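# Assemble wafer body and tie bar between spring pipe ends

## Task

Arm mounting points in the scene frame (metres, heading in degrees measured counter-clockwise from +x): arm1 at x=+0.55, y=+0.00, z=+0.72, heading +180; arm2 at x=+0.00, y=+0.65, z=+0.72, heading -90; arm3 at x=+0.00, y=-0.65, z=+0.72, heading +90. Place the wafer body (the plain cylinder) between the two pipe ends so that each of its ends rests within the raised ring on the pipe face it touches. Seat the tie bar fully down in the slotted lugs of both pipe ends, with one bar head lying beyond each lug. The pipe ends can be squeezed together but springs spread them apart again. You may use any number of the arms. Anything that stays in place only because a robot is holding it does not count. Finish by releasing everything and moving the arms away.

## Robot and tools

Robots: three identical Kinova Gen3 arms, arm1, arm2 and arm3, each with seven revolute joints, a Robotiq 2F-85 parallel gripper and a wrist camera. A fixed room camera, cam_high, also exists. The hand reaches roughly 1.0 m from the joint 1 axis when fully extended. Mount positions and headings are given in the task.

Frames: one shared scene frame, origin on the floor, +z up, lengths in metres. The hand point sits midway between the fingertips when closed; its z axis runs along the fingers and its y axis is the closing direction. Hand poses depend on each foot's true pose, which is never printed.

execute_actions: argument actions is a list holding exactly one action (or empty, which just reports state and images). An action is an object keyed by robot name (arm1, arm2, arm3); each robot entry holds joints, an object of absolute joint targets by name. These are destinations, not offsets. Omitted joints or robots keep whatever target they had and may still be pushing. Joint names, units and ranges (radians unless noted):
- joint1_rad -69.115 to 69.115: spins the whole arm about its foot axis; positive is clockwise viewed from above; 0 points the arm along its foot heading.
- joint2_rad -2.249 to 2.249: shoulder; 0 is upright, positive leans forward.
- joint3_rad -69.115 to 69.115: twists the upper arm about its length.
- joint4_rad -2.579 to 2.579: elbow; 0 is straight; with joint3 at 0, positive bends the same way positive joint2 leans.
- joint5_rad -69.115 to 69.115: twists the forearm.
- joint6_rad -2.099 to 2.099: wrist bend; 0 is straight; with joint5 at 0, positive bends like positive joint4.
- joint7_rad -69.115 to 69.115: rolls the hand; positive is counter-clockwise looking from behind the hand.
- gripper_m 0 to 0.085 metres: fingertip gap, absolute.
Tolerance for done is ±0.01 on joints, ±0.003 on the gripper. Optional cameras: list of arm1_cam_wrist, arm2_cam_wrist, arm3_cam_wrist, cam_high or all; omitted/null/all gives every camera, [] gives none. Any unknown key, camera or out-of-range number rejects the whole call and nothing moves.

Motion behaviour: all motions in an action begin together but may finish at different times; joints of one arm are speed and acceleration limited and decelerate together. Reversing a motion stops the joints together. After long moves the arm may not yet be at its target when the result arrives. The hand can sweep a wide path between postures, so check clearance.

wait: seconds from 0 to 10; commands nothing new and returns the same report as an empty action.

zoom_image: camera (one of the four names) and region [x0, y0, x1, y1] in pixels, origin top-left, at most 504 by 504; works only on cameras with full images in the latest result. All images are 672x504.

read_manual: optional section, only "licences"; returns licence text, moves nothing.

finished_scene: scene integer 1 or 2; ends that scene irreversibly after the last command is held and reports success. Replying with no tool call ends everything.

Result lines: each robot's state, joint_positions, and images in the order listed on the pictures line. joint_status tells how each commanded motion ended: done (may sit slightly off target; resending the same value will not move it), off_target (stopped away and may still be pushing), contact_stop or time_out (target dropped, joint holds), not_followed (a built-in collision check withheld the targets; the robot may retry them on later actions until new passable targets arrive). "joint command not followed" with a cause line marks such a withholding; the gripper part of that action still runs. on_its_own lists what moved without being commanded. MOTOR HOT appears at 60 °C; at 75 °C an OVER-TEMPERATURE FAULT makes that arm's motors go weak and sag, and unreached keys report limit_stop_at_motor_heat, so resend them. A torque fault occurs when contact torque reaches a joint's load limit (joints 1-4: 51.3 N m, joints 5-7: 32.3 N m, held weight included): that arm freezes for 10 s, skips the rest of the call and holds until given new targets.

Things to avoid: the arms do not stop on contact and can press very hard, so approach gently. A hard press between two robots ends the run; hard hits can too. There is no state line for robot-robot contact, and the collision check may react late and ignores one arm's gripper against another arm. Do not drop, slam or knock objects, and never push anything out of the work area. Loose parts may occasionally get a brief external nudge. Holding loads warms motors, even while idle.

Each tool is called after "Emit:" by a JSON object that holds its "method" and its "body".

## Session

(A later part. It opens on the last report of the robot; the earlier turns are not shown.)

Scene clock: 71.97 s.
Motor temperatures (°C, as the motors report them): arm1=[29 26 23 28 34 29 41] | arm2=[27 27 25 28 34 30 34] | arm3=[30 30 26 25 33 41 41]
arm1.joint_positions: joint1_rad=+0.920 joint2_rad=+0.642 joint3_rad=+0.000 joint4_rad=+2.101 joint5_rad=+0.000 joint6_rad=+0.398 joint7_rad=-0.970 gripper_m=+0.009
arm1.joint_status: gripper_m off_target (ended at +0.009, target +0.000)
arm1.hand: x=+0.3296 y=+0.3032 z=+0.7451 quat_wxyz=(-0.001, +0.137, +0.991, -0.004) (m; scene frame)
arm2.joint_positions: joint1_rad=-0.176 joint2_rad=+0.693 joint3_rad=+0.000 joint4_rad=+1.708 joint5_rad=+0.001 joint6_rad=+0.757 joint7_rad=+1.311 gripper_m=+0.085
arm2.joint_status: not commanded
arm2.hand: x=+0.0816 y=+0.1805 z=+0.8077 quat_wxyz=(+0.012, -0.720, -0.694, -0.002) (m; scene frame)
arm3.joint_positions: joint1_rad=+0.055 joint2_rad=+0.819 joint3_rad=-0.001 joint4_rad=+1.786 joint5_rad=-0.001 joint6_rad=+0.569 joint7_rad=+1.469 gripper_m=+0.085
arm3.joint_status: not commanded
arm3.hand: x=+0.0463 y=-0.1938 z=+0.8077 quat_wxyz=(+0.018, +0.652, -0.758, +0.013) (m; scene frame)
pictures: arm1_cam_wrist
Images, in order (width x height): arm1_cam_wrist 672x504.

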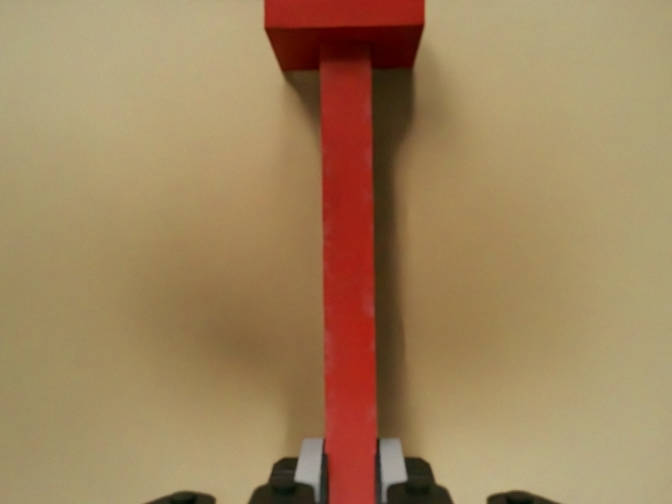

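Grasped. Lift, swing back, extend.

Emit:
{"method": "execute_actions", "body": {"actions": [{"arm1":{"joints":{"joint2_rad":0.0,"joint4_rad":2.1,"joint6_rad":1.04}}}], "cameras": []}}

Emit:
{"method": "execute_actions", "body": {"actions": [{"arm1":{"joints":{"joint1_rad":-0.026,"joint7_rad":-0.14}}}], "cameras": []}}

Emit:
{"method": "execute_actions", "body": {"actions": [{"arm1":{"joints":{"joint2_rad":0.474,"joint4_rad":1.51,"joint6_rad":1.158}}}], "cameras": ["cam_high","arm1_cam_wrist"]}}

Scene clock: 73.97 s.
Motor temperatures (°C, as the motors report them): arm1=[29 26 23 28 34 29 41] | arm2=[27 28 25 28 34 30 34] | arm3=[30 30 26 25 33 41 41]
arm1.joint_positions: joint1_rad=+0.920 joint2_rad=+0.001 joint3_rad=+0.000 joint4_rad=+2.101 joint5_rad=+0.000 joint6_rad=+1.040 joint7_rad=-0.970 gripper_m=+0.009
arm1.joint_status: all done
arm1.hand: x=+0.3957 y=+0.2263 z=+0.9600 quat_wxyz=(-0.001, +0.137, +0.991, -0.004) (m; scene frame)
arm2.joint_positions: joint1_rad=-0.176 joint2_rad=+0.693 joint3_rad=+0.000 joint4_rad=+1.708 joint5_rad=+0.001 joint6_rad=+0.757 joint7_rad=+1.311 gripper_m=+0.085
arm2.joint_status: not commanded
arm2.hand: x=+0.0816 y=+0.1805 z=+0.8077 quat_wxyz=(+0.012, -0.720, -0.694, -0.002) (m; scene frame)
arm3.joint_positions: joint1_rad=+0.055 joint2_rad=+0.819 joint3_rad=-0.001 joint4_rad=+1.786 joint5_rad=-0.001 joint6_rad=+0.569 joint7_rad=+1.469 gripper_m=+0.085
arm3.joint_status: not commanded
arm3.hand: x=+0.0463 y=-0.1938 z=+0.8077 quat_wxyz=(+0.018, +0.652, -0.758, +0.013) (m; scene frame)
pictures: none
No camera images: the call's "cameras" was empty. Leave "cameras" out to get every camera's image.

Scene clock: 76.27 s.
Motor temperatures (°C, as the motors report them): arm1=[29 26 23 28 34 29 41] | arm2=[27 28 25 28 34 30 34] | arm3=[30 30 26 25 33 41 41]
arm1.joint_positions: joint1_rad=-0.026 joint2_rad=+0.001 joint3_rad=+0.000 joint4_rad=+2.101 joint5_rad=+0.000 joint6_rad=+1.040 joint7_rad=-0.140 gripper_m=+0.009
arm1.joint_status: all done
arm1.hand: x=+0.2779 y=+0.0076 z=+0.9620 quat_wxyz=(-0.004, -0.682, +0.731, -0.002) (m; scene frame)
arm2.joint_positions: joint1_rad=-0.176 joint2_rad=+0.693 joint3_rad=+0.000 joint4_rad=+1.708 joint5_rad=+0.001 joint6_rad=+0.757 joint7_rad=+1.311 gripper_m=+0.085
arm2.joint_status: not commanded
arm2.hand: x=+0.0816 y=+0.1805 z=+0.8077 quat_wxyz=(+0.012, -0.720, -0.694, -0.002) (m; scene frame)
arm3.joint_positions: joint1_rad=+0.055 joint2_rad=+0.819 joint3_rad=-0.001 joint4_rad=+1.786 joint5_rad=-0.001 joint6_rad=+0.569 joint7_rad=+1.469 gripper_m=+0.085
arm3.joint_status: not commanded
arm3.hand: x=+0.0463 y=-0.1938 z=+0.8077 quat_wxyz=(+0.018, +0.652, -0.758, +0.013) (m; scene frame)
pictures: none
No camera images: the call's "cameras" was empty. Leave "cameras" out to get every camera's image.

Scene clock: 78.10 s.
Motor temperatures (°C, as the motors report them): arm1=[29 26 23 28 34 29 41] | arm2=[27 28 25 28 34 30 34] | arm3=[30 30 26 25 33 41 41]
arm1.joint_positions: joint1_rad=-0.026 joint2_rad=+0.475 joint3_rad=+0.000 joint4_rad=+1.511 joint5_rad=+0.000 joint6_rad=+1.158 joint7_rad=-0.140 gripper_m=+0.009
arm1.joint_status: all done
arm1.hand: x=+0.0704 y=-0.0071 z=+0.9484 quat_wxyz=(-0.003, -0.682, +0.731, -0.003) (m; scene frame)
arm2.joint_positions: joint1_rad=-0.176 joint2_rad=+0.693 joint3_rad=+0.000 joint4_rad=+1.708 joint5_rad=+0.001 joint6_rad=+0.757 joint7_rad=+1.311 gripper_m=+0.085
arm2.joint_status: not commanded
arm2.hand: x=+0.0816 y=+0.1805 z=+0.8077 quat_wxyz=(+0.012, -0.720, -0.694, -0.002) (m; scene frame)
arm3.joint_positions: joint1_rad=+0.055 joint2_rad=+0.819 joint3_rad=-0.001 joint4_rad=+1.786 joint5_rad=-0.001 joint6_rad=+0.569 joint7_rad=+1.469 gripper_m=+0.085
arm3.joint_status: not commanded
arm3.hand: x=+0.0463 y=-0.1938 z=+0.8077 quat_wxyz=(+0.018, +0.652, -0.758, +0.013) (m; scene frame)
pictures: arm1_cam_wrist, cam_high
Images, in order (width x height): arm1_cam_wrist 672x504, cam_high 672x504.

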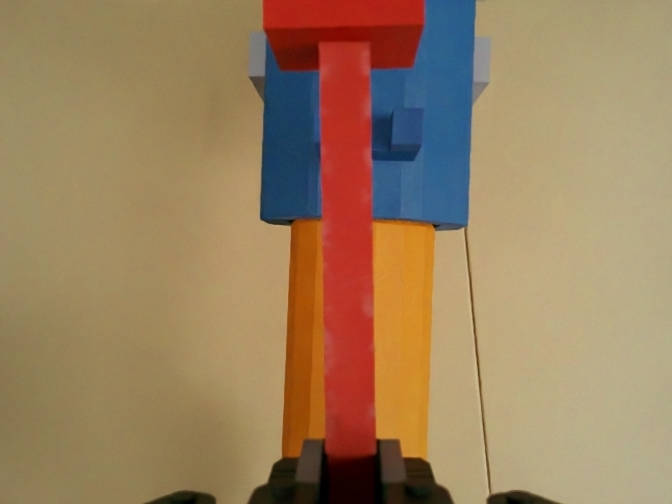

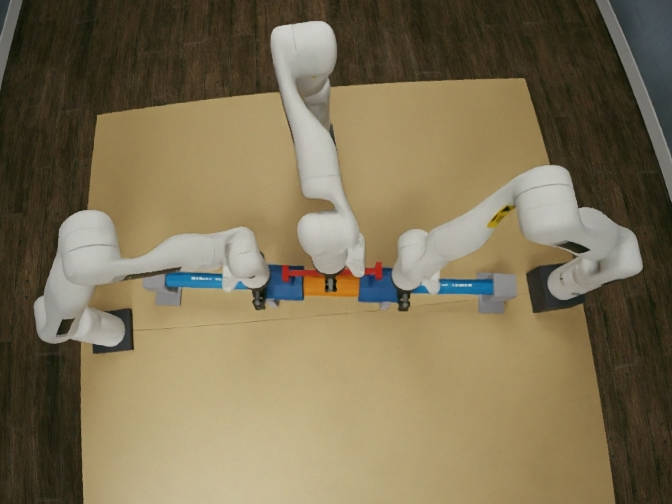

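Emit:
{"method": "execute_actions", "body": {"actions": [{"arm1":{"joints":{"joint1_rad":-0.038,"joint2_rad":0.537,"joint4_rad":1.5546,"joint6_rad":1.05,"joint7_rad":-0.15}}}], "cameras": ["cam_high","arm1_cam_wrist"]}}

Emit:
{"method": "zoom_image", "body": {"camera": "cam_high", "region": [230, 230, 430, 330]}}

Scene clock: 79.00 s.
Motor temperatures (°C, as the motors report them): arm1=[29 26 23 28 34 29 41] | arm2=[27 28 25 28 34 30 34] | arm3=[30 30 26 25 33 41 41]
arm1.joint_positions: joint1_rad=-0.038 joint2_rad=+0.532 joint3_rad=+0.001 joint4_rad=+1.552 joint5_rad=+0.002 joint6_rad=+1.050 joint7_rad=-0.150 gripper_m=+0.009
arm1.joint_status: all done
arm1.hand: x=+0.0602 y=-0.0130 z=+0.9094 quat_wxyz=(-0.006, -0.683, +0.731, +0.001) (m; scene frame)
arm2.joint_positions: joint1_rad=-0.176 joint2_rad=+0.693 joint3_rad=+0.000 joint4_rad=+1.708 joint5_rad=+0.001 joint6_rad=+0.757 joint7_rad=+1.311 gripper_m=+0.085
arm2.joint_status: not commanded
arm2.hand: x=+0.0813 y=+0.1803 z=+0.8078 quat_wxyz=(+0.012, -0.720, -0.694, -0.002) (m; scene frame)
arm3.joint_positions: joint1_rad=+0.055 joint2_rad=+0.819 joint3_rad=-0.001 joint4_rad=+1.786 joint5_rad=-0.001 joint6_rad=+0.569 joint7_rad=+1.469 gripper_m=+0.085
arm3.joint_status: not commanded
arm3.hand: x=+0.0463 y=-0.1938 z=+0.8077 quat_wxyz=(+0.018, +0.652, -0.758, +0.013) (m; scene frame)
pictures: arm1_cam_wrist, cam_high
Images, in order (width x height): arm1_cam_wrist 672x504, cam_high 672x504.

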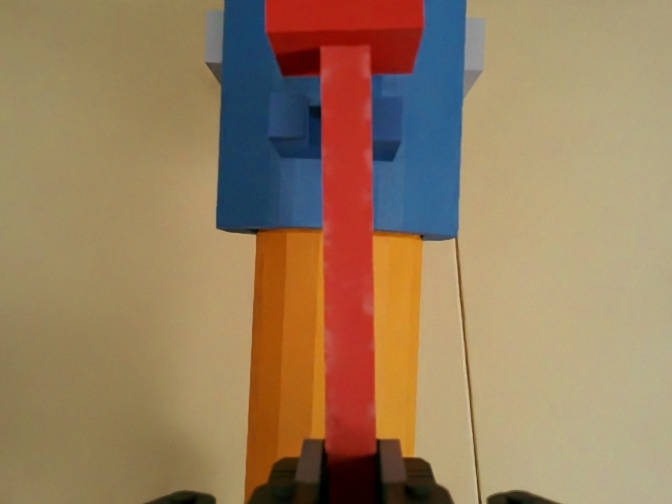

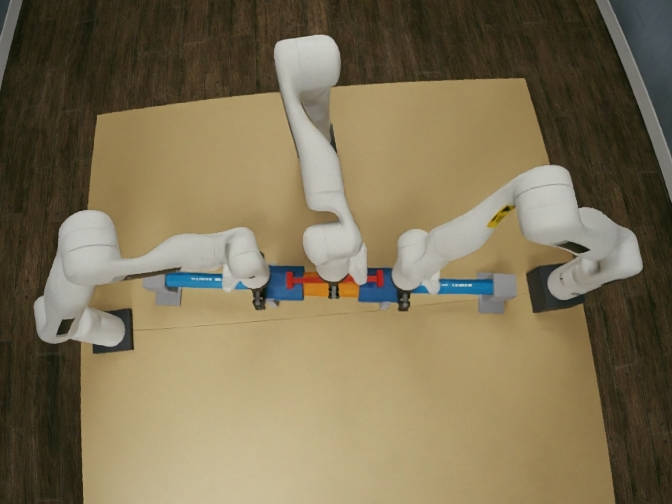

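Region (230, 230, 430, 330) of cam_high's 672x504 image, scaled by 2.520, with more detail than that image has.

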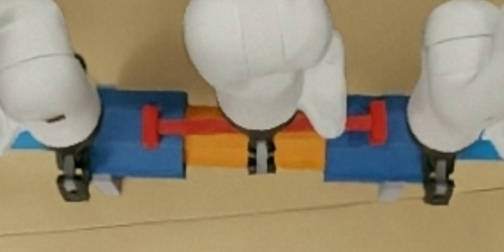

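Emit:
{"method": "execute_actions", "body": {"actions": [{"arm1":{"joints":{"joint1_rad":-0.029,"joint2_rad":0.5225,"joint4_rad":1.5443,"joint6_rad":1.075,"joint7_rad":-0.14}}}], "cameras": ["cam_high","arm1_cam_wrist"]}}

Emit:
{"method": "zoom_image", "body": {"camera": "cam_high", "region": [230, 230, 430, 330]}}

Scene clock: 79.67 s.
Motor temperatures (°C, as the motors report them): arm1=[29 26 23 28 34 29 41] | arm2=[27 28 25 28 34 30 34] | arm3=[30 30 26 25 33 41 41]
arm1.joint_positions: joint1_rad=-0.029 joint2_rad=+0.524 joint3_rad=+0.000 joint4_rad=+1.545 joint5_rad=+0.000 joint6_rad=+1.075 joint7_rad=-0.140 gripper_m=+0.009
arm1.joint_status: all done
arm1.hand: x=+0.0639 y=-0.0093 z=+0.9152 quat_wxyz=(-0.003, -0.683, +0.730, -0.003) (m; scene frame)
arm2.joint_positions: joint1_rad=-0.176 joint2_rad=+0.693 joint3_rad=-0.001 joint4_rad=+1.708 joint5_rad=+0.000 joint6_rad=+0.757 joint7_rad=+1.311 gripper_m=+0.085
arm2.joint_status: not commanded
arm2.hand: x=+0.0822 y=+0.1802 z=+0.8075 quat_wxyz=(+0.012, -0.720, -0.694, -0.002) (m; scene frame)
arm3.joint_positions: joint1_rad=+0.055 joint2_rad=+0.819 joint3_rad=-0.001 joint4_rad=+1.786 joint5_rad=-0.001 joint6_rad=+0.569 joint7_rad=+1.469 gripper_m=+0.085
arm3.joint_status: not commanded
arm3.hand: x=+0.0463 y=-0.1938 z=+0.8077 quat_wxyz=(+0.018, +0.652, -0.758, +0.013) (m; scene frame)
pictures: arm1_cam_wrist, cam_high
Images, in order (width x height): arm1_cam_wrist 672x504, cam_high 672x504.

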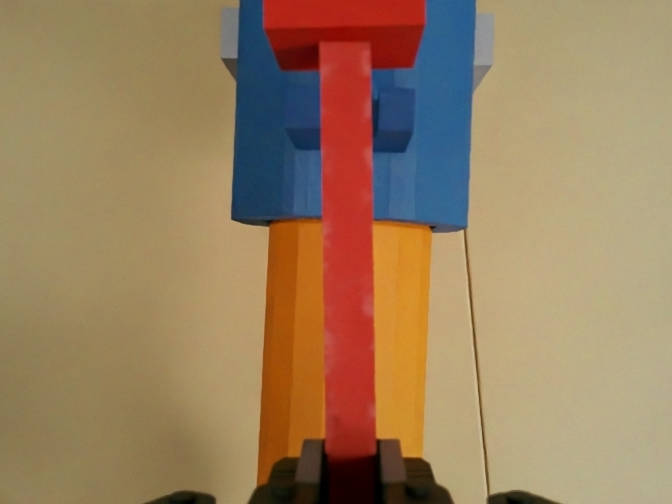

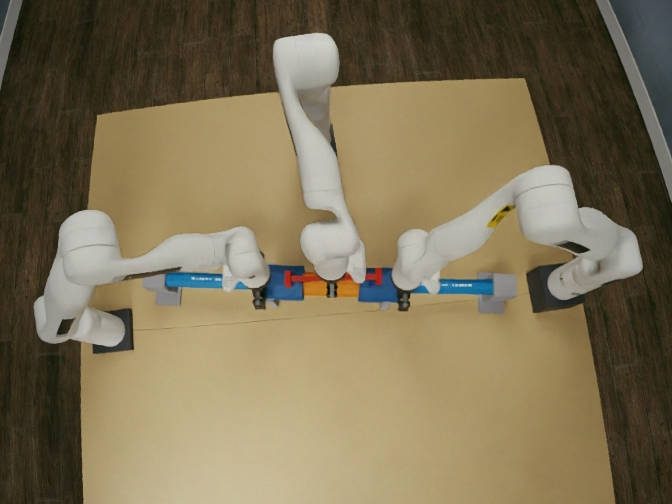

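Region (230, 230, 430, 330) of cam_high's 672x504 image, scaled by 2.520, with more detail than that image has.

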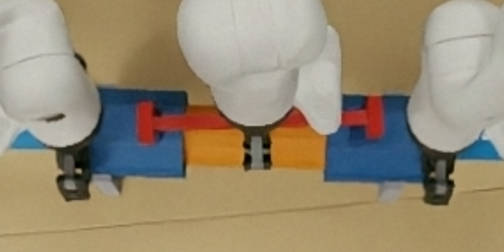

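Emit:
{"method": "execute_actions", "body": {"actions": [{"arm1":{"joints":{"joint2_rad":0.562,"joint4_rad":1.584,"joint6_rad":0.996}}}], "cameras": ["cam_high","arm1_cam_wrist"]}}

Emit:
{"method": "zoom_image", "body": {"camera": "cam_high", "region": [230, 230, 430, 330]}}

Scene clock: 81.80 s.
Motor temperatures (°C, as the motors report them): arm1=[29 26 23 28 34 29 41] | arm2=[27 28 25 28 34 30 34] | arm3=[30 30 26 25 33 41 41]
arm1.joint_positions: joint1_rad=-0.030 joint2_rad=+0.531 joint3_rad=+0.000 joint4_rad=+1.579 joint5_rad=+0.001 joint6_rad=+1.010 joint7_rad=-0.139 gripper_m=+0.009
arm1.joint_status: joint2_rad time_out (moved +0.007 of +0.038); joint6_rad time_out (moved -0.065 of -0.079); the others done
arm1.hand: x=+0.0604 y=-0.0101 z=+0.9024 quat_wxyz=(-0.012, -0.684, +0.729, +0.005) (m; scene frame)
arm2.joint_positions: joint1_rad=-0.176 joint2_rad=+0.693 joint3_rad=+0.000 joint4_rad=+1.708 joint5_rad=+0.001 joint6_rad=+0.757 joint7_rad=+1.311 gripper_m=+0.085
arm2.joint_status: not commanded
arm2.hand: x=+0.0818 y=+0.1802 z=+0.8076 quat_wxyz=(+0.012, -0.720, -0.694, -0.002) (m; scene frame)
arm3.joint_positions: joint1_rad=+0.055 joint2_rad=+0.820 joint3_rad=-0.001 joint4_rad=+1.786 joint5_rad=-0.001 joint6_rad=+0.568 joint7_rad=+1.469 gripper_m=+0.085
arm3.joint_status: not commanded
arm3.hand: x=+0.0458 y=-0.1937 z=+0.8074 quat_wxyz=(+0.018, +0.652, -0.758, +0.013) (m; scene frame)
pictures: arm1_cam_wrist, cam_high
Images, in order (width x height): arm1_cam_wrist 672x504, cam_high 672x504.

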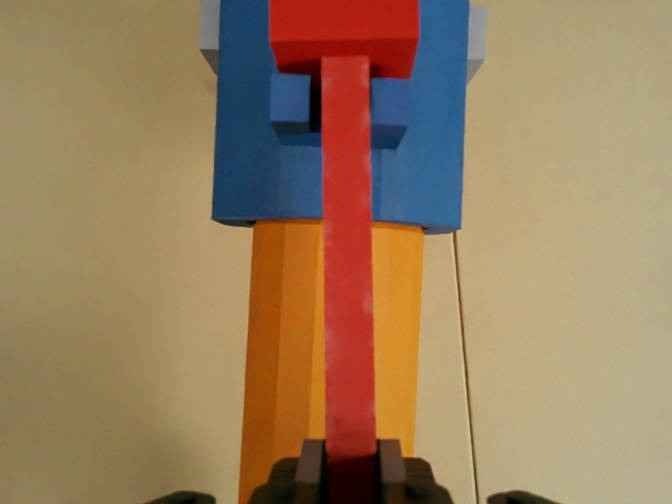

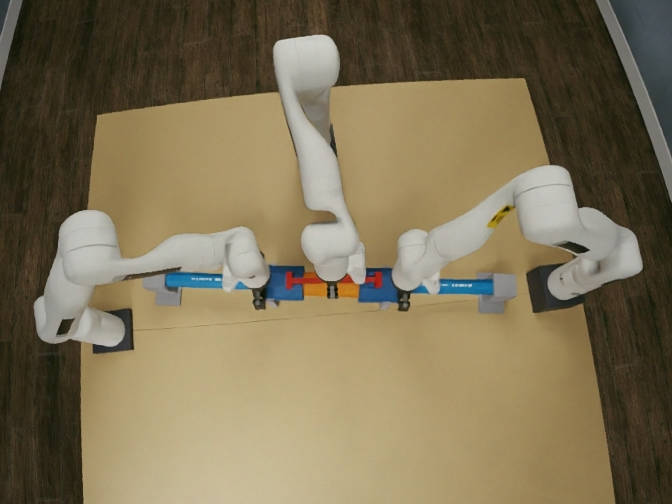

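Region (230, 230, 430, 330) of cam_high's 672x504 image, scaled by 2.520, with more detail than that image has.

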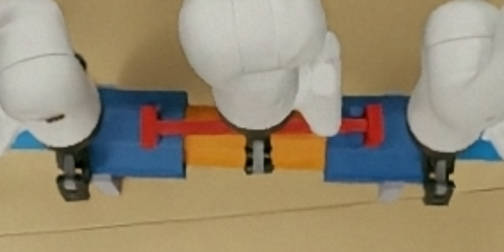

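Emit:
{"method": "execute_actions", "body": {"actions": [{"arm1":{"joints":{"joint2_rad":0.5225,"joint4_rad":1.5443,"joint6_rad":1.075}},"arm2":{"joints":{"gripper_m":0.045,"joint2_rad":0.6496,"joint4_rad":1.6574,"joint6_rad":0.8346}},"arm3":{"joints":{"gripper_m":0.045,"joint2_rad":0.751,"joint4_rad":1.7798,"joint6_rad":0.611}}}], "cameras": ["cam_high","arm1_cam_wrist"]}}

Emit:
{"method": "zoom_image", "body": {"camera": "cam_high", "region": [230, 230, 430, 330]}}

Scene clock: 83.97 s.
Motor temperatures (°C, as the motors report them): arm1=[29 26 23 28 34 29 41] | arm2=[27 28 25 28 34 30 34] | arm3=[30 31 26 25 33 41 41]
arm1.joint_positions: joint1_rad=-0.029 joint2_rad=+0.524 joint3_rad=+0.000 joint4_rad=+1.545 joint5_rad=+0.000 joint6_rad=+1.075 joint7_rad=-0.140 gripper_m=+0.009
arm1.joint_status: all done
arm1.hand: x=+0.0639 y=-0.0093 z=+0.9152 quat_wxyz=(-0.003, -0.683, +0.730, -0.003) (m; scene frame)
arm2.joint_positions: joint1_rad=-0.174 joint2_rad=+0.672 joint3_rad=+0.002 joint4_rad=+1.677 joint5_rad=+0.002 joint6_rad=+0.837 joint7_rad=+1.310 gripper_m=+0.062
arm2.joint_status: joint2_rad time_out (moved -0.021 of -0.043); joint4_rad time_out (moved -0.031 of -0.051); gripper_m off_target (ended at +0.062, target +0.045); the others done
arm2.hand: x=+0.0786 y=+0.1837 z=+0.8249 quat_wxyz=(+0.025, -0.721, -0.693, -0.008) (m; scene frame)
arm3.joint_positions: joint1_rad=+0.054 joint2_rad=+0.757 joint3_rad=-0.002 joint4_rad=+1.790 joint5_rad=-0.001 joint6_rad=+0.620 joint7_rad=+1.471 gripper_m=+0.045
arm3.joint_status: joint4_rad off_target (ended at +1.790, target +1.780); the others done
arm3.hand: x=+0.0449 y=-0.1941 z=+0.8361 quat_wxyz=(+0.016, +0.654, -0.756, +0.010) (m; scene frame)
pictures: arm1_cam_wrist, cam_high
Images, in order (width x height): arm1_cam_wrist 672x504, cam_high 672x504.

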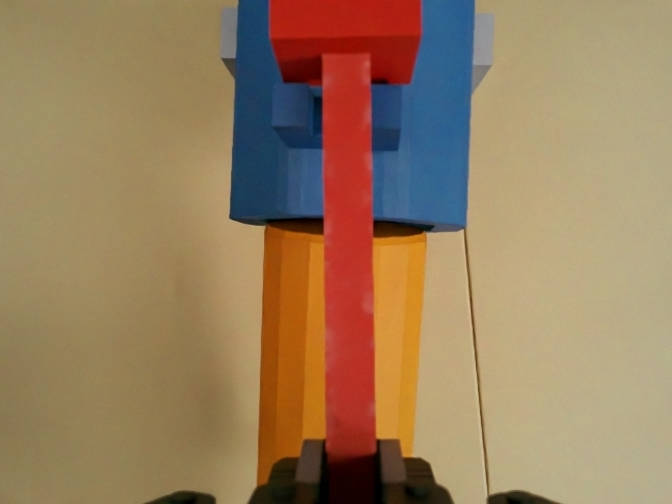

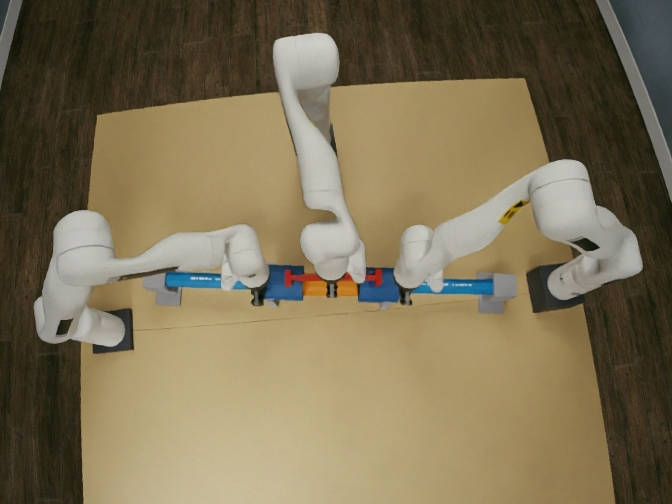

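Region (230, 230, 430, 330) of cam_high's 672x504 image, scaled by 2.520, with more detail than that image has.

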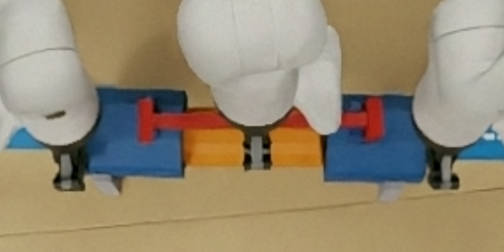

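Emit:
{"method": "execute_actions", "body": {"actions": [{"arm1":{"joints":{"joint2_rad":0.474,"joint4_rad":1.51,"joint6_rad":1.158}},"arm2":{"joints":{"gripper_m":0.06,"joint1_rad":-0.204,"joint2_rad":0.601,"joint4_rad":1.7586,"joint6_rad":0.782,"joint7_rad":1.28}},"arm3":{"joints":{"joint2_rad":0.711,"joint4_rad":1.8859,"joint6_rad":0.545}}}], "cameras": []}}

Emit:
{"method": "execute_actions", "body": {"actions": [{"arm1":{"joints":{"joint2_rad":0.25,"joint4_rad":1.9,"joint6_rad":0.99}},"arm2":{"joints":{"gripper_m":0.045}}}], "cameras": []}}

Emit:
{"method": "execute_actions", "body": {"actions": [{"arm1":{"joints":{"joint2_rad":0.595,"joint4_rad":2.243,"joint6_rad":0.304}}}], "cameras": []}}

Emit:
{"method": "execute_actions", "body": {"actions": [{"arm1":{"joints":{"gripper_m":0.085}}}], "cameras": []}}

Emit:
{"method": "execute_actions", "body": {"actions": [{"arm1":{"joints":{"joint2_rad":0.474,"joint4_rad":1.51,"joint6_rad":1.158}}}], "cameras": ["cam_high","arm1_cam_wrist","arm2_cam_wrist"]}}

Scene clock: 86.57 s.
Motor temperatures (°C, as the motors report them): arm1=[29 26 23 28 34 29 41] | arm2=[27 28 25 28 34 30 34] | arm3=[30 31 26 25 33 41 41]
arm1.joint_positions: joint1_rad=-0.029 joint2_rad=+0.475 joint3_rad=+0.000 joint4_rad=+1.511 joint5_rad=+0.000 joint6_rad=+1.158 joint7_rad=-0.140 gripper_m=+0.009
arm1.joint_status: all done
arm1.hand: x=+0.0705 y=-0.0086 z=+0.9483 quat_wxyz=(-0.003, -0.683, +0.730, -0.003) (m; scene frame)
arm2.joint_positions: joint1_rad=-0.195 joint2_rad=+0.620 joint3_rad=+0.003 joint4_rad=+1.772 joint5_rad=+0.005 joint6_rad=+0.779 joint7_rad=+1.284 gripper_m=+0.062
arm2.joint_status: joint2_rad time_out (moved -0.052 of -0.071); joint4_rad time_out (moved +0.095 of +0.081); the others done
arm2.hand: x=+0.0818 y=+0.2070 z=+0.8284 quat_wxyz=(+0.019, -0.722, -0.691, -0.003) (m; scene frame)
arm3.joint_positions: joint1_rad=+0.056 joint2_rad=+0.712 joint3_rad=+0.000 joint4_rad=+1.887 joint5_rad=+0.000 joint6_rad=+0.546 joint7_rad=+1.470 gripper_m=+0.045
arm3.joint_status: all done
arm3.hand: x=+0.0463 y=-0.2152 z=+0.8403 quat_wxyz=(+0.008, +0.652, -0.758, +0.003) (m; scene frame)
pictures: none
No camera images: the call's "cameras" was empty. Leave "cameras" out to get every camera's image.

not run: a stop came earlier in this reply.

not run: a stop came earlier in this reply.

not run: a stop came earlier in this reply.

not run: a stop came earlier in this reply.

Emit:
{"method": "execute_actions", "body": {"actions": [{"arm1":{"joints":{"joint2_rad":0.25,"joint4_rad":1.9,"joint6_rad":0.99}},"arm2":{"joints":{"gripper_m":0.085}}}], "cameras": ["arm2_cam_wrist","cam_high"]}}

Emit:
{"method": "execute_actions", "body": {"actions": [{"arm1":{"joints":{"joint2_rad":0.595,"joint4_rad":2.243,"joint6_rad":0.304}},"arm2":{"joints":{"joint1_rad":-0.204,"joint2_rad":0.601,"joint4_rad":1.7586,"joint6_rad":0.782,"joint7_rad":1.28}}}], "cameras": []}}

Emit:
{"method": "execute_actions", "body": {"actions": [{"arm1":{"joints":{"gripper_m":0.085}},"arm2":{"joints":{"gripper_m":0.045}}}], "cameras": []}}

Emit:
{"method": "execute_actions", "body": {"actions": [{"arm1":{"joints":{"joint2_rad":0.474,"joint4_rad":1.51,"joint6_rad":1.158}}}], "cameras": ["cam_high","arm1_cam_wrist","arm2_cam_wrist"]}}

Scene clock: 90.43 s.
Motor temperatures (°C, as the motors report them): arm1=[29 26 23 28 34 29 41] | arm2=[27 28 25 28 34 30 34] | arm3=[30 31 26 25 33 41 41]
arm1.joint_positions: joint1_rad=-0.029 joint2_rad=+0.251 joint3_rad=+0.000 joint4_rad=+1.901 joint5_rad=+0.000 joint6_rad=+0.990 joint7_rad=-0.140 gripper_m=+0.009
arm1.joint_status: all done
arm1.hand: x=+0.1823 y=-0.0005 z=+0.9357 quat_wxyz=(-0.003, -0.683, +0.730, -0.002) (m; scene frame)
arm2.joint_positions: joint1_rad=-0.197 joint2_rad=+0.614 joint3_rad=+0.000 joint4_rad=+1.769 joint5_rad=+0.000 joint6_rad=+0.782 joint7_rad=+1.283 gripper_m=+0.085
arm2.joint_status: all done
arm2.hand: x=+0.0860 y=+0.2059 z=+0.8318 quat_wxyz=(+0.015, -0.722, -0.691, -0.004) (m; scene frame)
arm3.joint_positions: joint1_rad=+0.056 joint2_rad=+0.712 joint3_rad=+0.000 joint4_rad=+1.887 joint5_rad=+0.000 joint6_rad=+0.546 joint7_rad=+1.470 gripper_m=+0.045
arm3.joint_status: not commanded
arm3.hand: x=+0.0463 y=-0.2152 z=+0.8403 quat_wxyz=(+0.008, +0.652, -0.758, +0.003) (m; scene frame)
pictures: arm2_cam_wrist, cam_high
Images, in order (width x height): arm2_cam_wrist 672x504, cam_high 672x504.

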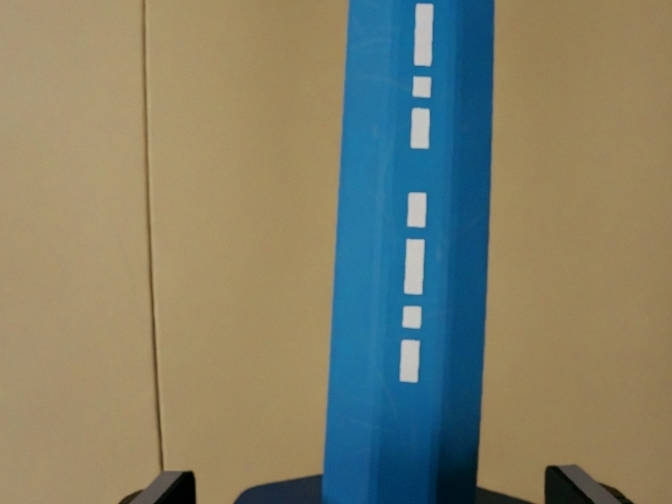

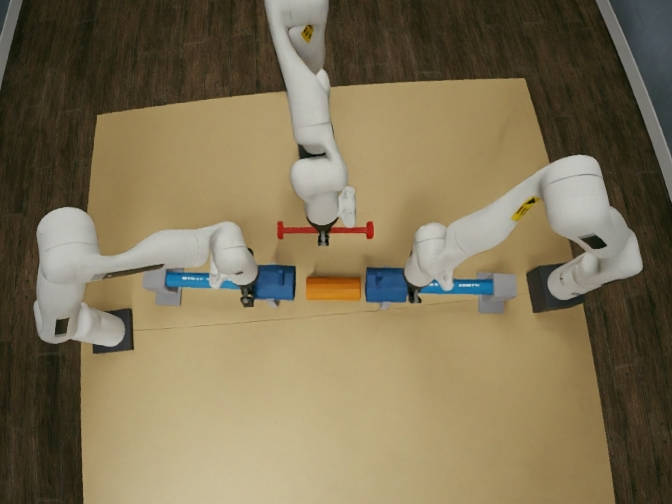

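Scene clock: 91.90 s.
Motor temperatures (°C, as the motors report them): arm1=[29 26 23 28 34 29 41] | arm2=[27 28 25 28 34 30 34] | arm3=[30 31 26 25 33 41 41]
arm1.joint_positions: joint1_rad=-0.028 joint2_rad=+0.592 joint3_rad=+0.000 joint4_rad=+2.242 joint5_rad=+0.000 joint6_rad=+0.304 joint7_rad=-0.140 gripper_m=+0.009
arm1.joint_status: all done
arm1.hand: x=+0.2181 y=+0.0009 z=+0.7501 quat_wxyz=(-0.005, -0.683, +0.731, -0.001) (m; scene frame)
arm2.joint_positions: joint1_rad=-0.204 joint2_rad=+0.601 joint3_rad=+0.000 joint4_rad=+1.759 joint5_rad=+0.000 joint6_rad=+0.782 joint7_rad=+1.280 gripper_m=+0.085
arm2.joint_status: all done
arm2.hand: x=+0.0911 y=+0.1984 z=+0.8399 quat_wxyz=(+0.005, -0.721, -0.693, +0.002) (m; scene frame)
arm3.joint_positions: joint1_rad=+0.056 joint2_rad=+0.712 joint3_rad=+0.000 joint4_rad=+1.887 joint5_rad=+0.000 joint6_rad=+0.546 joint7_rad=+1.470 gripper_m=+0.045
arm3.joint_status: not commanded
arm3.hand: x=+0.0463 y=-0.2152 z=+0.8403 quat_wxyz=(+0.008, +0.652, -0.758, +0.003) (m; scene frame)
pictures: none
No camera images: the call's "cameras" was empty. Leave "cameras" out to get every camera's image.

Scene clock: 93.13 s.
Motor temperatures (°C, as the motors report them): arm1=[29 26 23 28 34 29 41] | arm2=[27 28 25 28 34 30 34] | arm3=[30 31 26 25 33 41 41]
arm1.joint_positions: joint1_rad=-0.029 joint2_rad=+0.595 joint3_rad=+0.000 joint4_rad=+2.243 joint5_rad=+0.000 joint6_rad=+0.304 joint7_rad=-0.140 gripper_m=+0.085
arm1.joint_status: all done
arm1.hand: x=+0.2194 y=+0.0008 z=+0.7489 quat_wxyz=(-0.003, -0.683, +0.730, -0.002) (m; scene frame)
arm2.joint_positions: joint1_rad=-0.202 joint2_rad=+0.560 joint3_rad=+0.002 joint4_rad=+1.749 joint5_rad=+0.000 joint6_rad=+0.795 joint7_rad=+1.279 gripper_m=+0.048
arm2.joint_status: all done
arm2.hand: x=+0.0914 y=+0.1897 z=+0.8613 quat_wxyz=(-0.012, -0.723, -0.691, +0.012) (m; scene frame)
arm3.joint_positions: joint1_rad=+0.056 joint2_rad=+0.712 joint3_rad=+0.000 joint4_rad=+1.887 joint5_rad=+0.000 joint6_rad=+0.546 joint7_rad=+1.470 gripper_m=+0.045
arm3.joint_status: not commanded
arm3.hand: x=+0.0463 y=-0.2152 z=+0.8403 quat_wxyz=(+0.008, +0.652, -0.758, +0.003) (m; scene frame)
pictures: none
No camera images: the call's "cameras" was empty. Leave "cameras" out to get every camera's image.

Scene clock: 95.13 s.
Motor temperatures (°C, as the motors report them): arm1=[29 26 23 28 34 29 41] | arm2=[27 28 25 28 34 30 34] | arm3=[30 31 26 25 33 41 41]
arm1.joint_positions: joint1_rad=-0.029 joint2_rad=+0.474 joint3_rad=+0.000 joint4_rad=+1.510 joint5_rad=+0.000 joint6_rad=+1.158 joint7_rad=-0.140 gripper_m=+0.085
arm1.joint_status: all done
arm1.hand: x=+0.0701 y=-0.0086 z=+0.9490 quat_wxyz=(-0.003, -0.683, +0.730, -0.002) (m; scene frame)
arm2.joint_positions: joint1_rad=-0.202 joint2_rad=+0.560 joint3_rad=+0.002 joint4_rad=+1.749 joint5_rad=+0.000 joint6_rad=+0.795 joint7_rad=+1.279 gripper_m=+0.048
arm2.joint_status: not commanded
arm2.hand: x=+0.0914 y=+0.1897 z=+0.8613 quat_wxyz=(-0.012, -0.723, -0.691, +0.012) (m; scene frame)
arm3.joint_positions: joint1_rad=+0.056 joint2_rad=+0.712 joint3_rad=+0.000 joint4_rad=+1.887 joint5_rad=+0.000 joint6_rad=+0.546 joint7_rad=+1.470 gripper_m=+0.045
arm3.joint_status: not commanded
arm3.hand: x=+0.0463 y=-0.2152 z=+0.8403 quat_wxyz=(+0.008, +0.652, -0.758, +0.003) (m; scene frame)
pictures: arm1_cam_wrist, arm2_cam_wrist, cam_high
Images, in order (width x height): arm1_cam_wrist 672x504, arm2_cam_wrist 672x504, cam_high 672x504.

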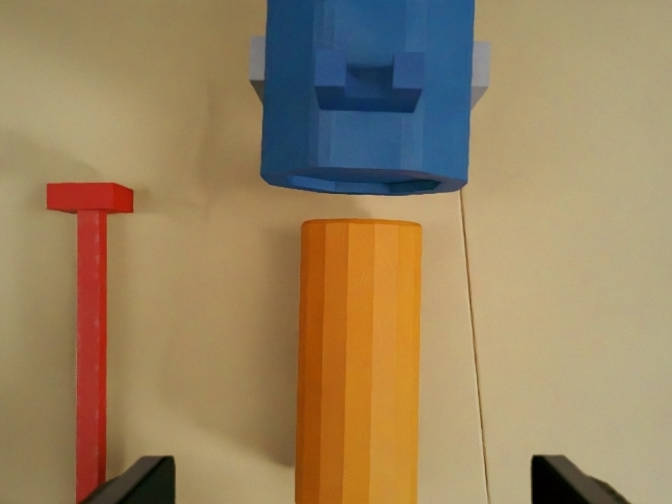

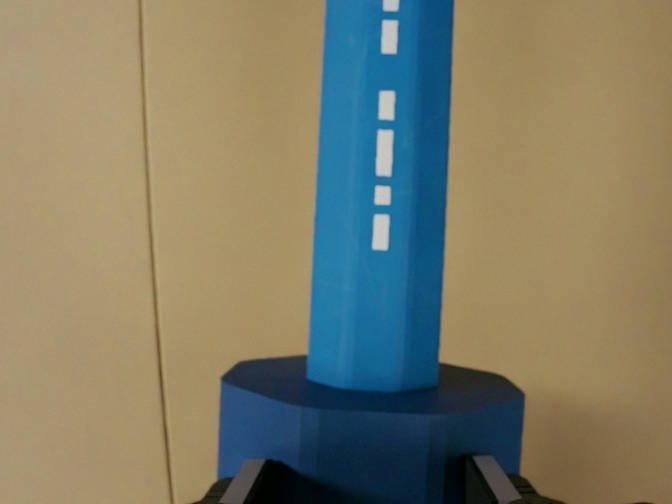

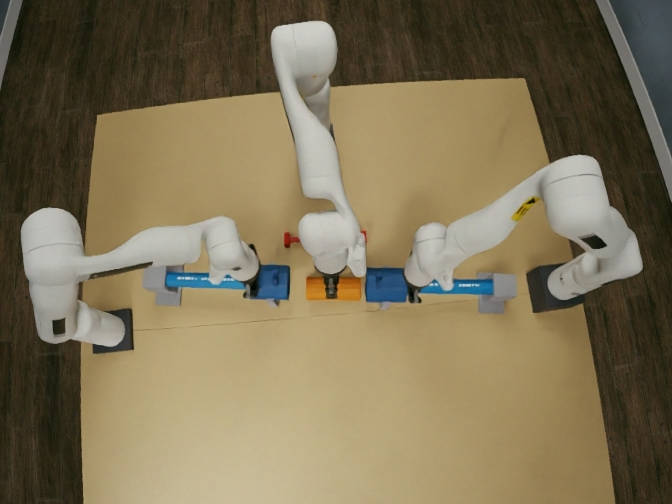

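Emit:
{"method": "execute_actions", "body": {"actions": [{"arm1":{"joints":{"joint2_rad":0.7635,"joint4_rad":1.7008,"joint6_rad":0.677}},"arm2":{"joints":{"gripper_m":0.065,"joint1_rad":-0.27,"joint2_rad":0.382,"joint4_rad":1.908,"joint6_rad":0.852,"joint7_rad":1.22}}}], "cameras": []}}

Emit:
{"method": "execute_actions", "body": {"actions": [{"arm1":{"joints":{"gripper_m":0.05}},"arm2":{"joints":{"joint2_rad":0.5016,"joint4_rad":1.9884,"joint6_rad":0.6516}}}], "cameras": []}}

Emit:
{"method": "execute_actions", "body": {"actions": [{"arm1":{"joints":{"joint2_rad":0.651,"joint4_rad":1.675,"joint6_rad":0.816}},"arm2":{"joints":{"gripper_m":0.045}}}], "cameras": ["cam_high","arm1_cam_wrist","arm2_cam_wrist"]}}

Scene clock: 96.73 s.
Motor temperatures (°C, as the motors report them): arm1=[29 26 23 28 34 29 41] | arm2=[27 28 25 28 34 30 34] | arm3=[30 31 26 25 33 41 41]
arm1.joint_positions: joint1_rad=-0.029 joint2_rad=+0.763 joint3_rad=+0.000 joint4_rad=+1.701 joint5_rad=+0.000 joint6_rad=+0.677 joint7_rad=-0.140 gripper_m=+0.085
arm1.joint_status: all done
arm1.hand: x=+0.0615 y=-0.0107 z=+0.7600 quat_wxyz=(-0.004, -0.683, +0.730, -0.002) (m; scene frame)
arm2.joint_positions: joint1_rad=-0.270 joint2_rad=+0.382 joint3_rad=+0.000 joint4_rad=+1.908 joint5_rad=+0.000 joint6_rad=+0.852 joint7_rad=+1.220 gripper_m=+0.065
arm2.joint_status: all done
arm2.hand: x=+0.1006 y=+0.2680 z=+0.8994 quat_wxyz=(+0.005, -0.719, -0.695, +0.002) (m; scene frame)
arm3.joint_positions: joint1_rad=+0.056 joint2_rad=+0.712 joint3_rad=+0.000 joint4_rad=+1.887 joint5_rad=+0.000 joint6_rad=+0.546 joint7_rad=+1.470 gripper_m=+0.045
arm3.joint_status: not commanded
arm3.hand: x=+0.0463 y=-0.2152 z=+0.8403 quat_wxyz=(+0.008, +0.652, -0.758, +0.003) (m; scene frame)
pictures: none
No camera images: the call's "cameras" was empty. Leave "cameras" out to get every camera's image.

Scene clock: 97.73 s.
Motor temperatures (°C, as the motors report them): arm1=[29 26 23 28 34 29 41] | arm2=[27 28 25 28 34 30 34] | arm3=[30 31 26 25 33 41 41]
arm1.joint_positions: joint1_rad=-0.029 joint2_rad=+0.761 joint3_rad=+0.000 joint4_rad=+1.701 joint5_rad=+0.000 joint6_rad=+0.678 joint7_rad=-0.140 gripper_m=+0.061
arm1.joint_status: gripper_m off_target (ended at +0.061, target +0.050)
arm1.hand: x=+0.0614 y=-0.0107 z=+0.7609 quat_wxyz=(-0.004, -0.683, +0.730, -0.002) (m; scene frame)
arm2.joint_positions: joint1_rad=-0.270 joint2_rad=+0.501 joint3_rad=+0.000 joint4_rad=+1.988 joint5_rad=+0.000 joint6_rad=+0.652 joint7_rad=+1.220 gripper_m=+0.065
arm2.joint_status: all done
arm2.hand: x=+0.0999 y=+0.2685 z=+0.8351 quat_wxyz=(+0.005, -0.719, -0.695, +0.002) (m; scene frame)
arm3.joint_positions: joint1_rad=+0.056 joint2_rad=+0.712 joint3_rad=+0.000 joint4_rad=+1.887 joint5_rad=+0.000 joint6_rad=+0.546 joint7_rad=+1.470 gripper_m=+0.045
arm3.joint_status: not commanded
arm3.hand: x=+0.0463 y=-0.2152 z=+0.8403 quat_wxyz=(+0.008, +0.652, -0.758, +0.003) (m; scene frame)
pictures: none
No camera images: the call's "cameras" was empty. Leave "cameras" out to get every camera's image.

Scene clock: 98.70 s.
Motor temperatures (°C, as the motors report them): arm1=[29 26 23 28 34 29 41] | arm2=[27 28 25 28 34 30 34] | arm3=[30 31 26 25 33 41 41]
arm1.joint_positions: joint1_rad=-0.029 joint2_rad=+0.653 joint3_rad=+0.000 joint4_rad=+1.676 joint5_rad=+0.000 joint6_rad=+0.816 joint7_rad=-0.140 gripper_m=+0.061
arm1.joint_status: all done
arm1.hand: x=+0.0667 y=-0.0098 z=+0.8191 quat_wxyz=(-0.002, -0.683, +0.730, -0.003) (m; scene frame)
arm2.joint_positions: joint1_rad=-0.270 joint2_rad=+0.502 joint3_rad=+0.000 joint4_rad=+1.988 joint5_rad=+0.000 joint6_rad=+0.652 joint7_rad=+1.220 gripper_m=+0.045
arm2.joint_status: all done
arm2.hand: x=+0.0999 y=+0.2685 z=+0.8351 quat_wxyz=(+0.005, -0.719, -0.695, +0.002) (m; scene frame)
arm3.joint_positions: joint1_rad=+0.056 joint2_rad=+0.712 joint3_rad=+0.000 joint4_rad=+1.887 joint5_rad=+0.000 joint6_rad=+0.546 joint7_rad=+1.470 gripper_m=+0.045
arm3.joint_status: not commanded
arm3.hand: x=+0.0463 y=-0.2152 z=+0.8403 quat_wxyz=(+0.008, +0.652, -0.758, +0.003) (m; scene frame)
pictures: arm1_cam_wrist, arm2_cam_wrist, cam_high
Images, in order (width x height): arm1_cam_wrist 672x504, arm2_cam_wrist 672x504, cam_high 672x504.

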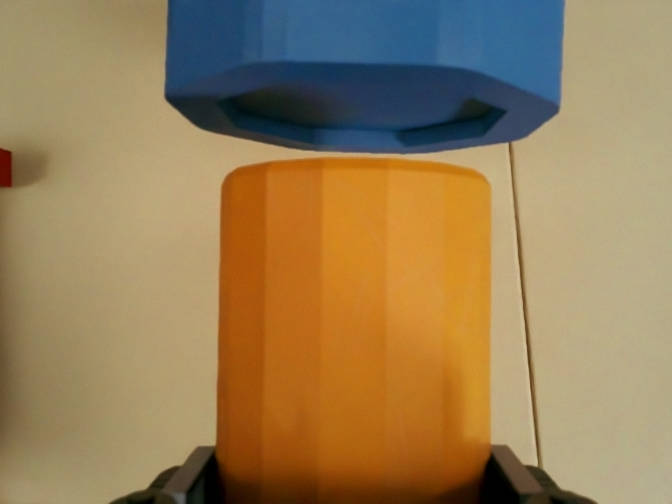

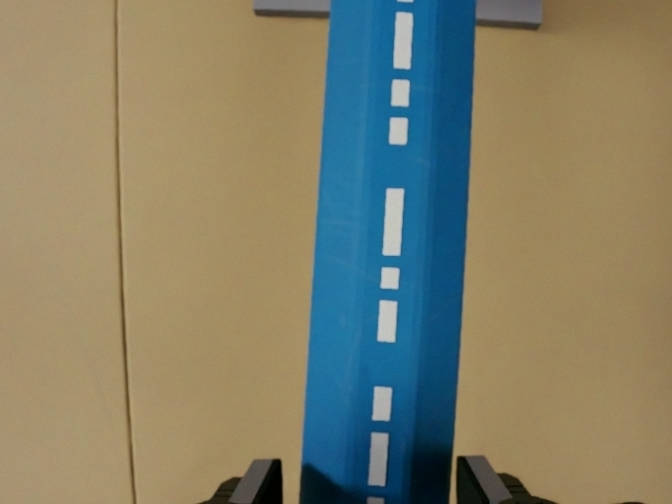

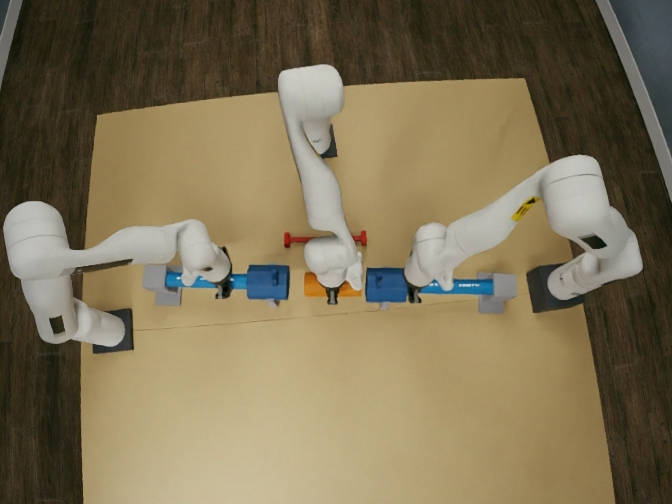

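Emit:
{"method": "execute_actions", "body": {"actions": [{"arm1":{"joints":{"joint1_rad":-0.025}},"arm2":{"joints":{"joint1_rad":-0.1775,"joint2_rad":0.667,"joint4_rad":1.6427,"joint6_rad":0.832,"joint7_rad":1.31}},"arm3":{"joints":{"joint2_rad":0.751,"joint4_rad":1.7798,"joint6_rad":0.611}}}], "cameras": ["cam_high","arm1_cam_wrist"]}}

Emit:
{"method": "zoom_image", "body": {"camera": "cam_high", "region": [230, 230, 430, 330]}}

Scene clock: 102.03 s.
Motor temperatures (°C, as the motors report them): arm1=[29 27 23 28 34 29 41] | arm2=[27 28 25 28 34 30 34] | arm3=[30 31 26 25 33 41 41]
arm1.joint_positions: joint1_rad=-0.023 joint2_rad=+0.653 joint3_rad=+0.002 joint4_rad=+1.676 joint5_rad=+0.001 joint6_rad=+0.816 joint7_rad=-0.140 gripper_m=+0.061
arm1.joint_status: all done
arm1.hand: x=+0.0669 y=-0.0061 z=+0.8188 quat_wxyz=(-0.001, -0.681, +0.732, -0.003) (m; scene frame)
arm2.joint_positions: joint1_rad=-0.189 joint2_rad=+0.664 joint3_rad=-0.003 joint4_rad=+1.668 joint5_rad=-0.003 joint6_rad=+0.864 joint7_rad=+1.307 gripper_m=+0.045
arm2.joint_status: joint1_rad time_out (moved +0.081 of +0.092); joint4_rad time_out (moved -0.320 of -0.346); joint6_rad time_out (moved +0.212 of +0.180); the others done
arm2.hand: x=+0.0890 y=+0.1875 z=+0.8309 quat_wxyz=(+0.027, -0.716, -0.697, -0.014) (m; scene frame)
arm3.joint_positions: joint1_rad=+0.056 joint2_rad=+0.752 joint3_rad=+0.000 joint4_rad=+1.788 joint5_rad=+0.000 joint6_rad=+0.619 joint7_rad=+1.471 gripper_m=+0.045
arm3.joint_status: all done
arm3.hand: x=+0.0477 y=-0.1918 z=+0.8385 quat_wxyz=(+0.013, +0.652, -0.758, +0.008) (m; scene frame)
pictures: arm1_cam_wrist, cam_high
Images, in order (width x height): arm1_cam_wrist 672x504, cam_high 672x504.

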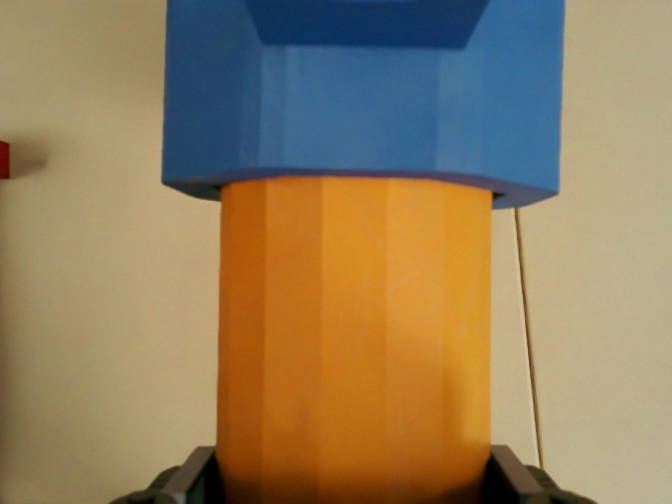

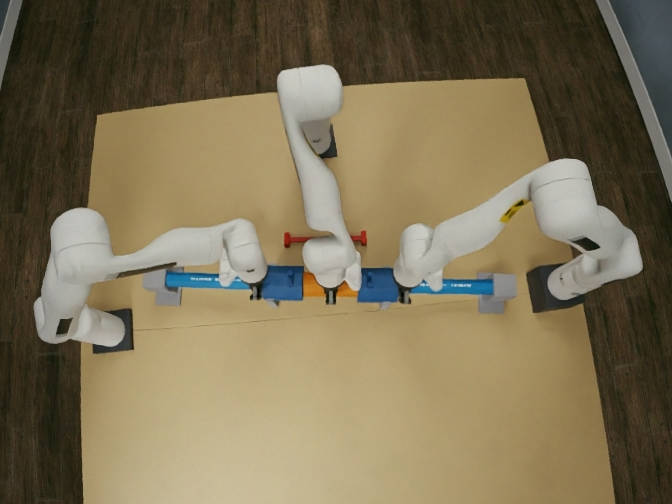

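Region (230, 230, 430, 330) of cam_high's 672x504 image, scaled by 2.520, with more detail than that image has.

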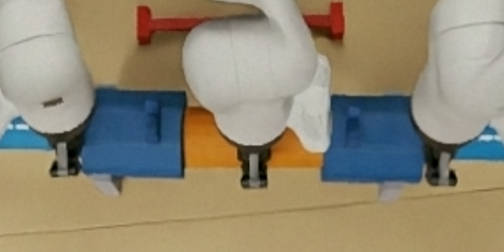

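Emit:
{"method": "execute_actions", "body": {"actions": [{"arm1":{"joints":{"joint1_rad":-0.012}},"arm3":{"joints":{"joint2_rad":0.765,"joint4_rad":1.744,"joint6_rad":0.633}}}], "cameras": ["cam_high","arm1_cam_wrist"]}}

Emit:
{"method": "zoom_image", "body": {"camera": "cam_high", "region": [230, 230, 430, 330]}}

Scene clock: 104.10 s.
Motor temperatures (°C, as the motors report them): arm1=[29 27 23 28 34 29 41] | arm2=[27 28 25 28 34 30 34] | arm3=[30 31 26 25 33 41 41]
arm1.joint_positions: joint1_rad=-0.012 joint2_rad=+0.654 joint3_rad=+0.000 joint4_rad=+1.677 joint5_rad=+0.000 joint6_rad=+0.817 joint7_rad=-0.140 gripper_m=+0.061
arm1.joint_status: all done
arm1.hand: x=+0.0675 y=-0.0013 z=+0.8184 quat_wxyz=(-0.001, -0.677, +0.736, -0.004) (m; scene frame)
arm2.joint_positions: joint1_rad=-0.189 joint2_rad=+0.664 joint3_rad=-0.003 joint4_rad=+1.668 joint5_rad=-0.003 joint6_rad=+0.864 joint7_rad=+1.307 gripper_m=+0.045
arm2.joint_status: not commanded
arm2.hand: x=+0.0890 y=+0.1875 z=+0.8309 quat_wxyz=(+0.027, -0.716, -0.697, -0.014) (m; scene frame)
arm3.joint_positions: joint1_rad=+0.056 joint2_rad=+0.766 joint3_rad=+0.000 joint4_rad=+1.762 joint5_rad=+0.000 joint6_rad=+0.651 joint7_rad=+1.470 gripper_m=+0.045
arm3.joint_status: joint4_rad time_out (moved -0.026 of -0.044); joint6_rad time_out (moved +0.032 of +0.014); the others done
arm3.hand: x=+0.0477 y=-0.1904 z=+0.8371 quat_wxyz=(+0.019, +0.652, -0.758, +0.015) (m; scene frame)
pictures: arm1_cam_wrist, cam_high
Images, in order (width x height): arm1_cam_wrist 672x504, cam_high 672x504.

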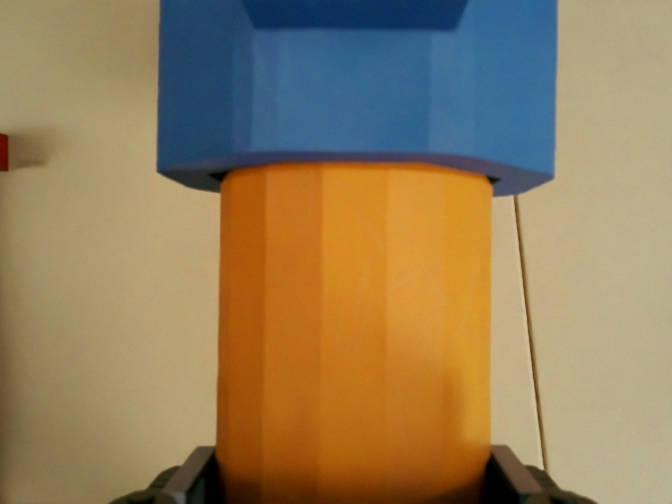

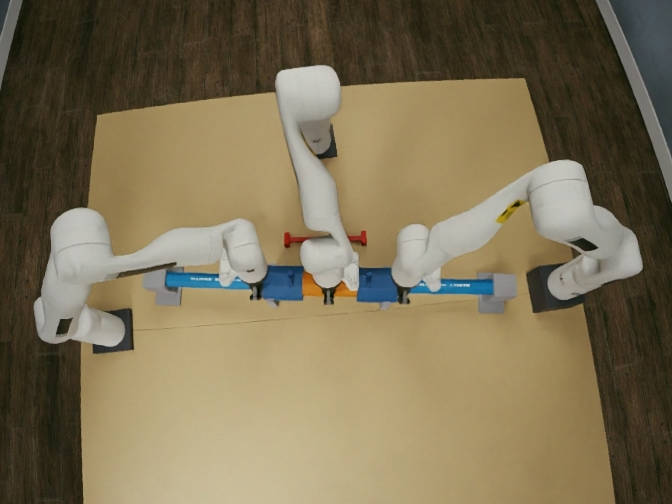

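Region (230, 230, 430, 330) of cam_high's 672x504 image, scaled by 2.520, with more detail than that image has.

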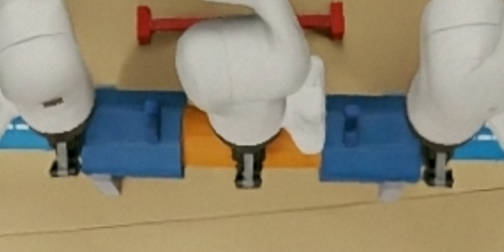

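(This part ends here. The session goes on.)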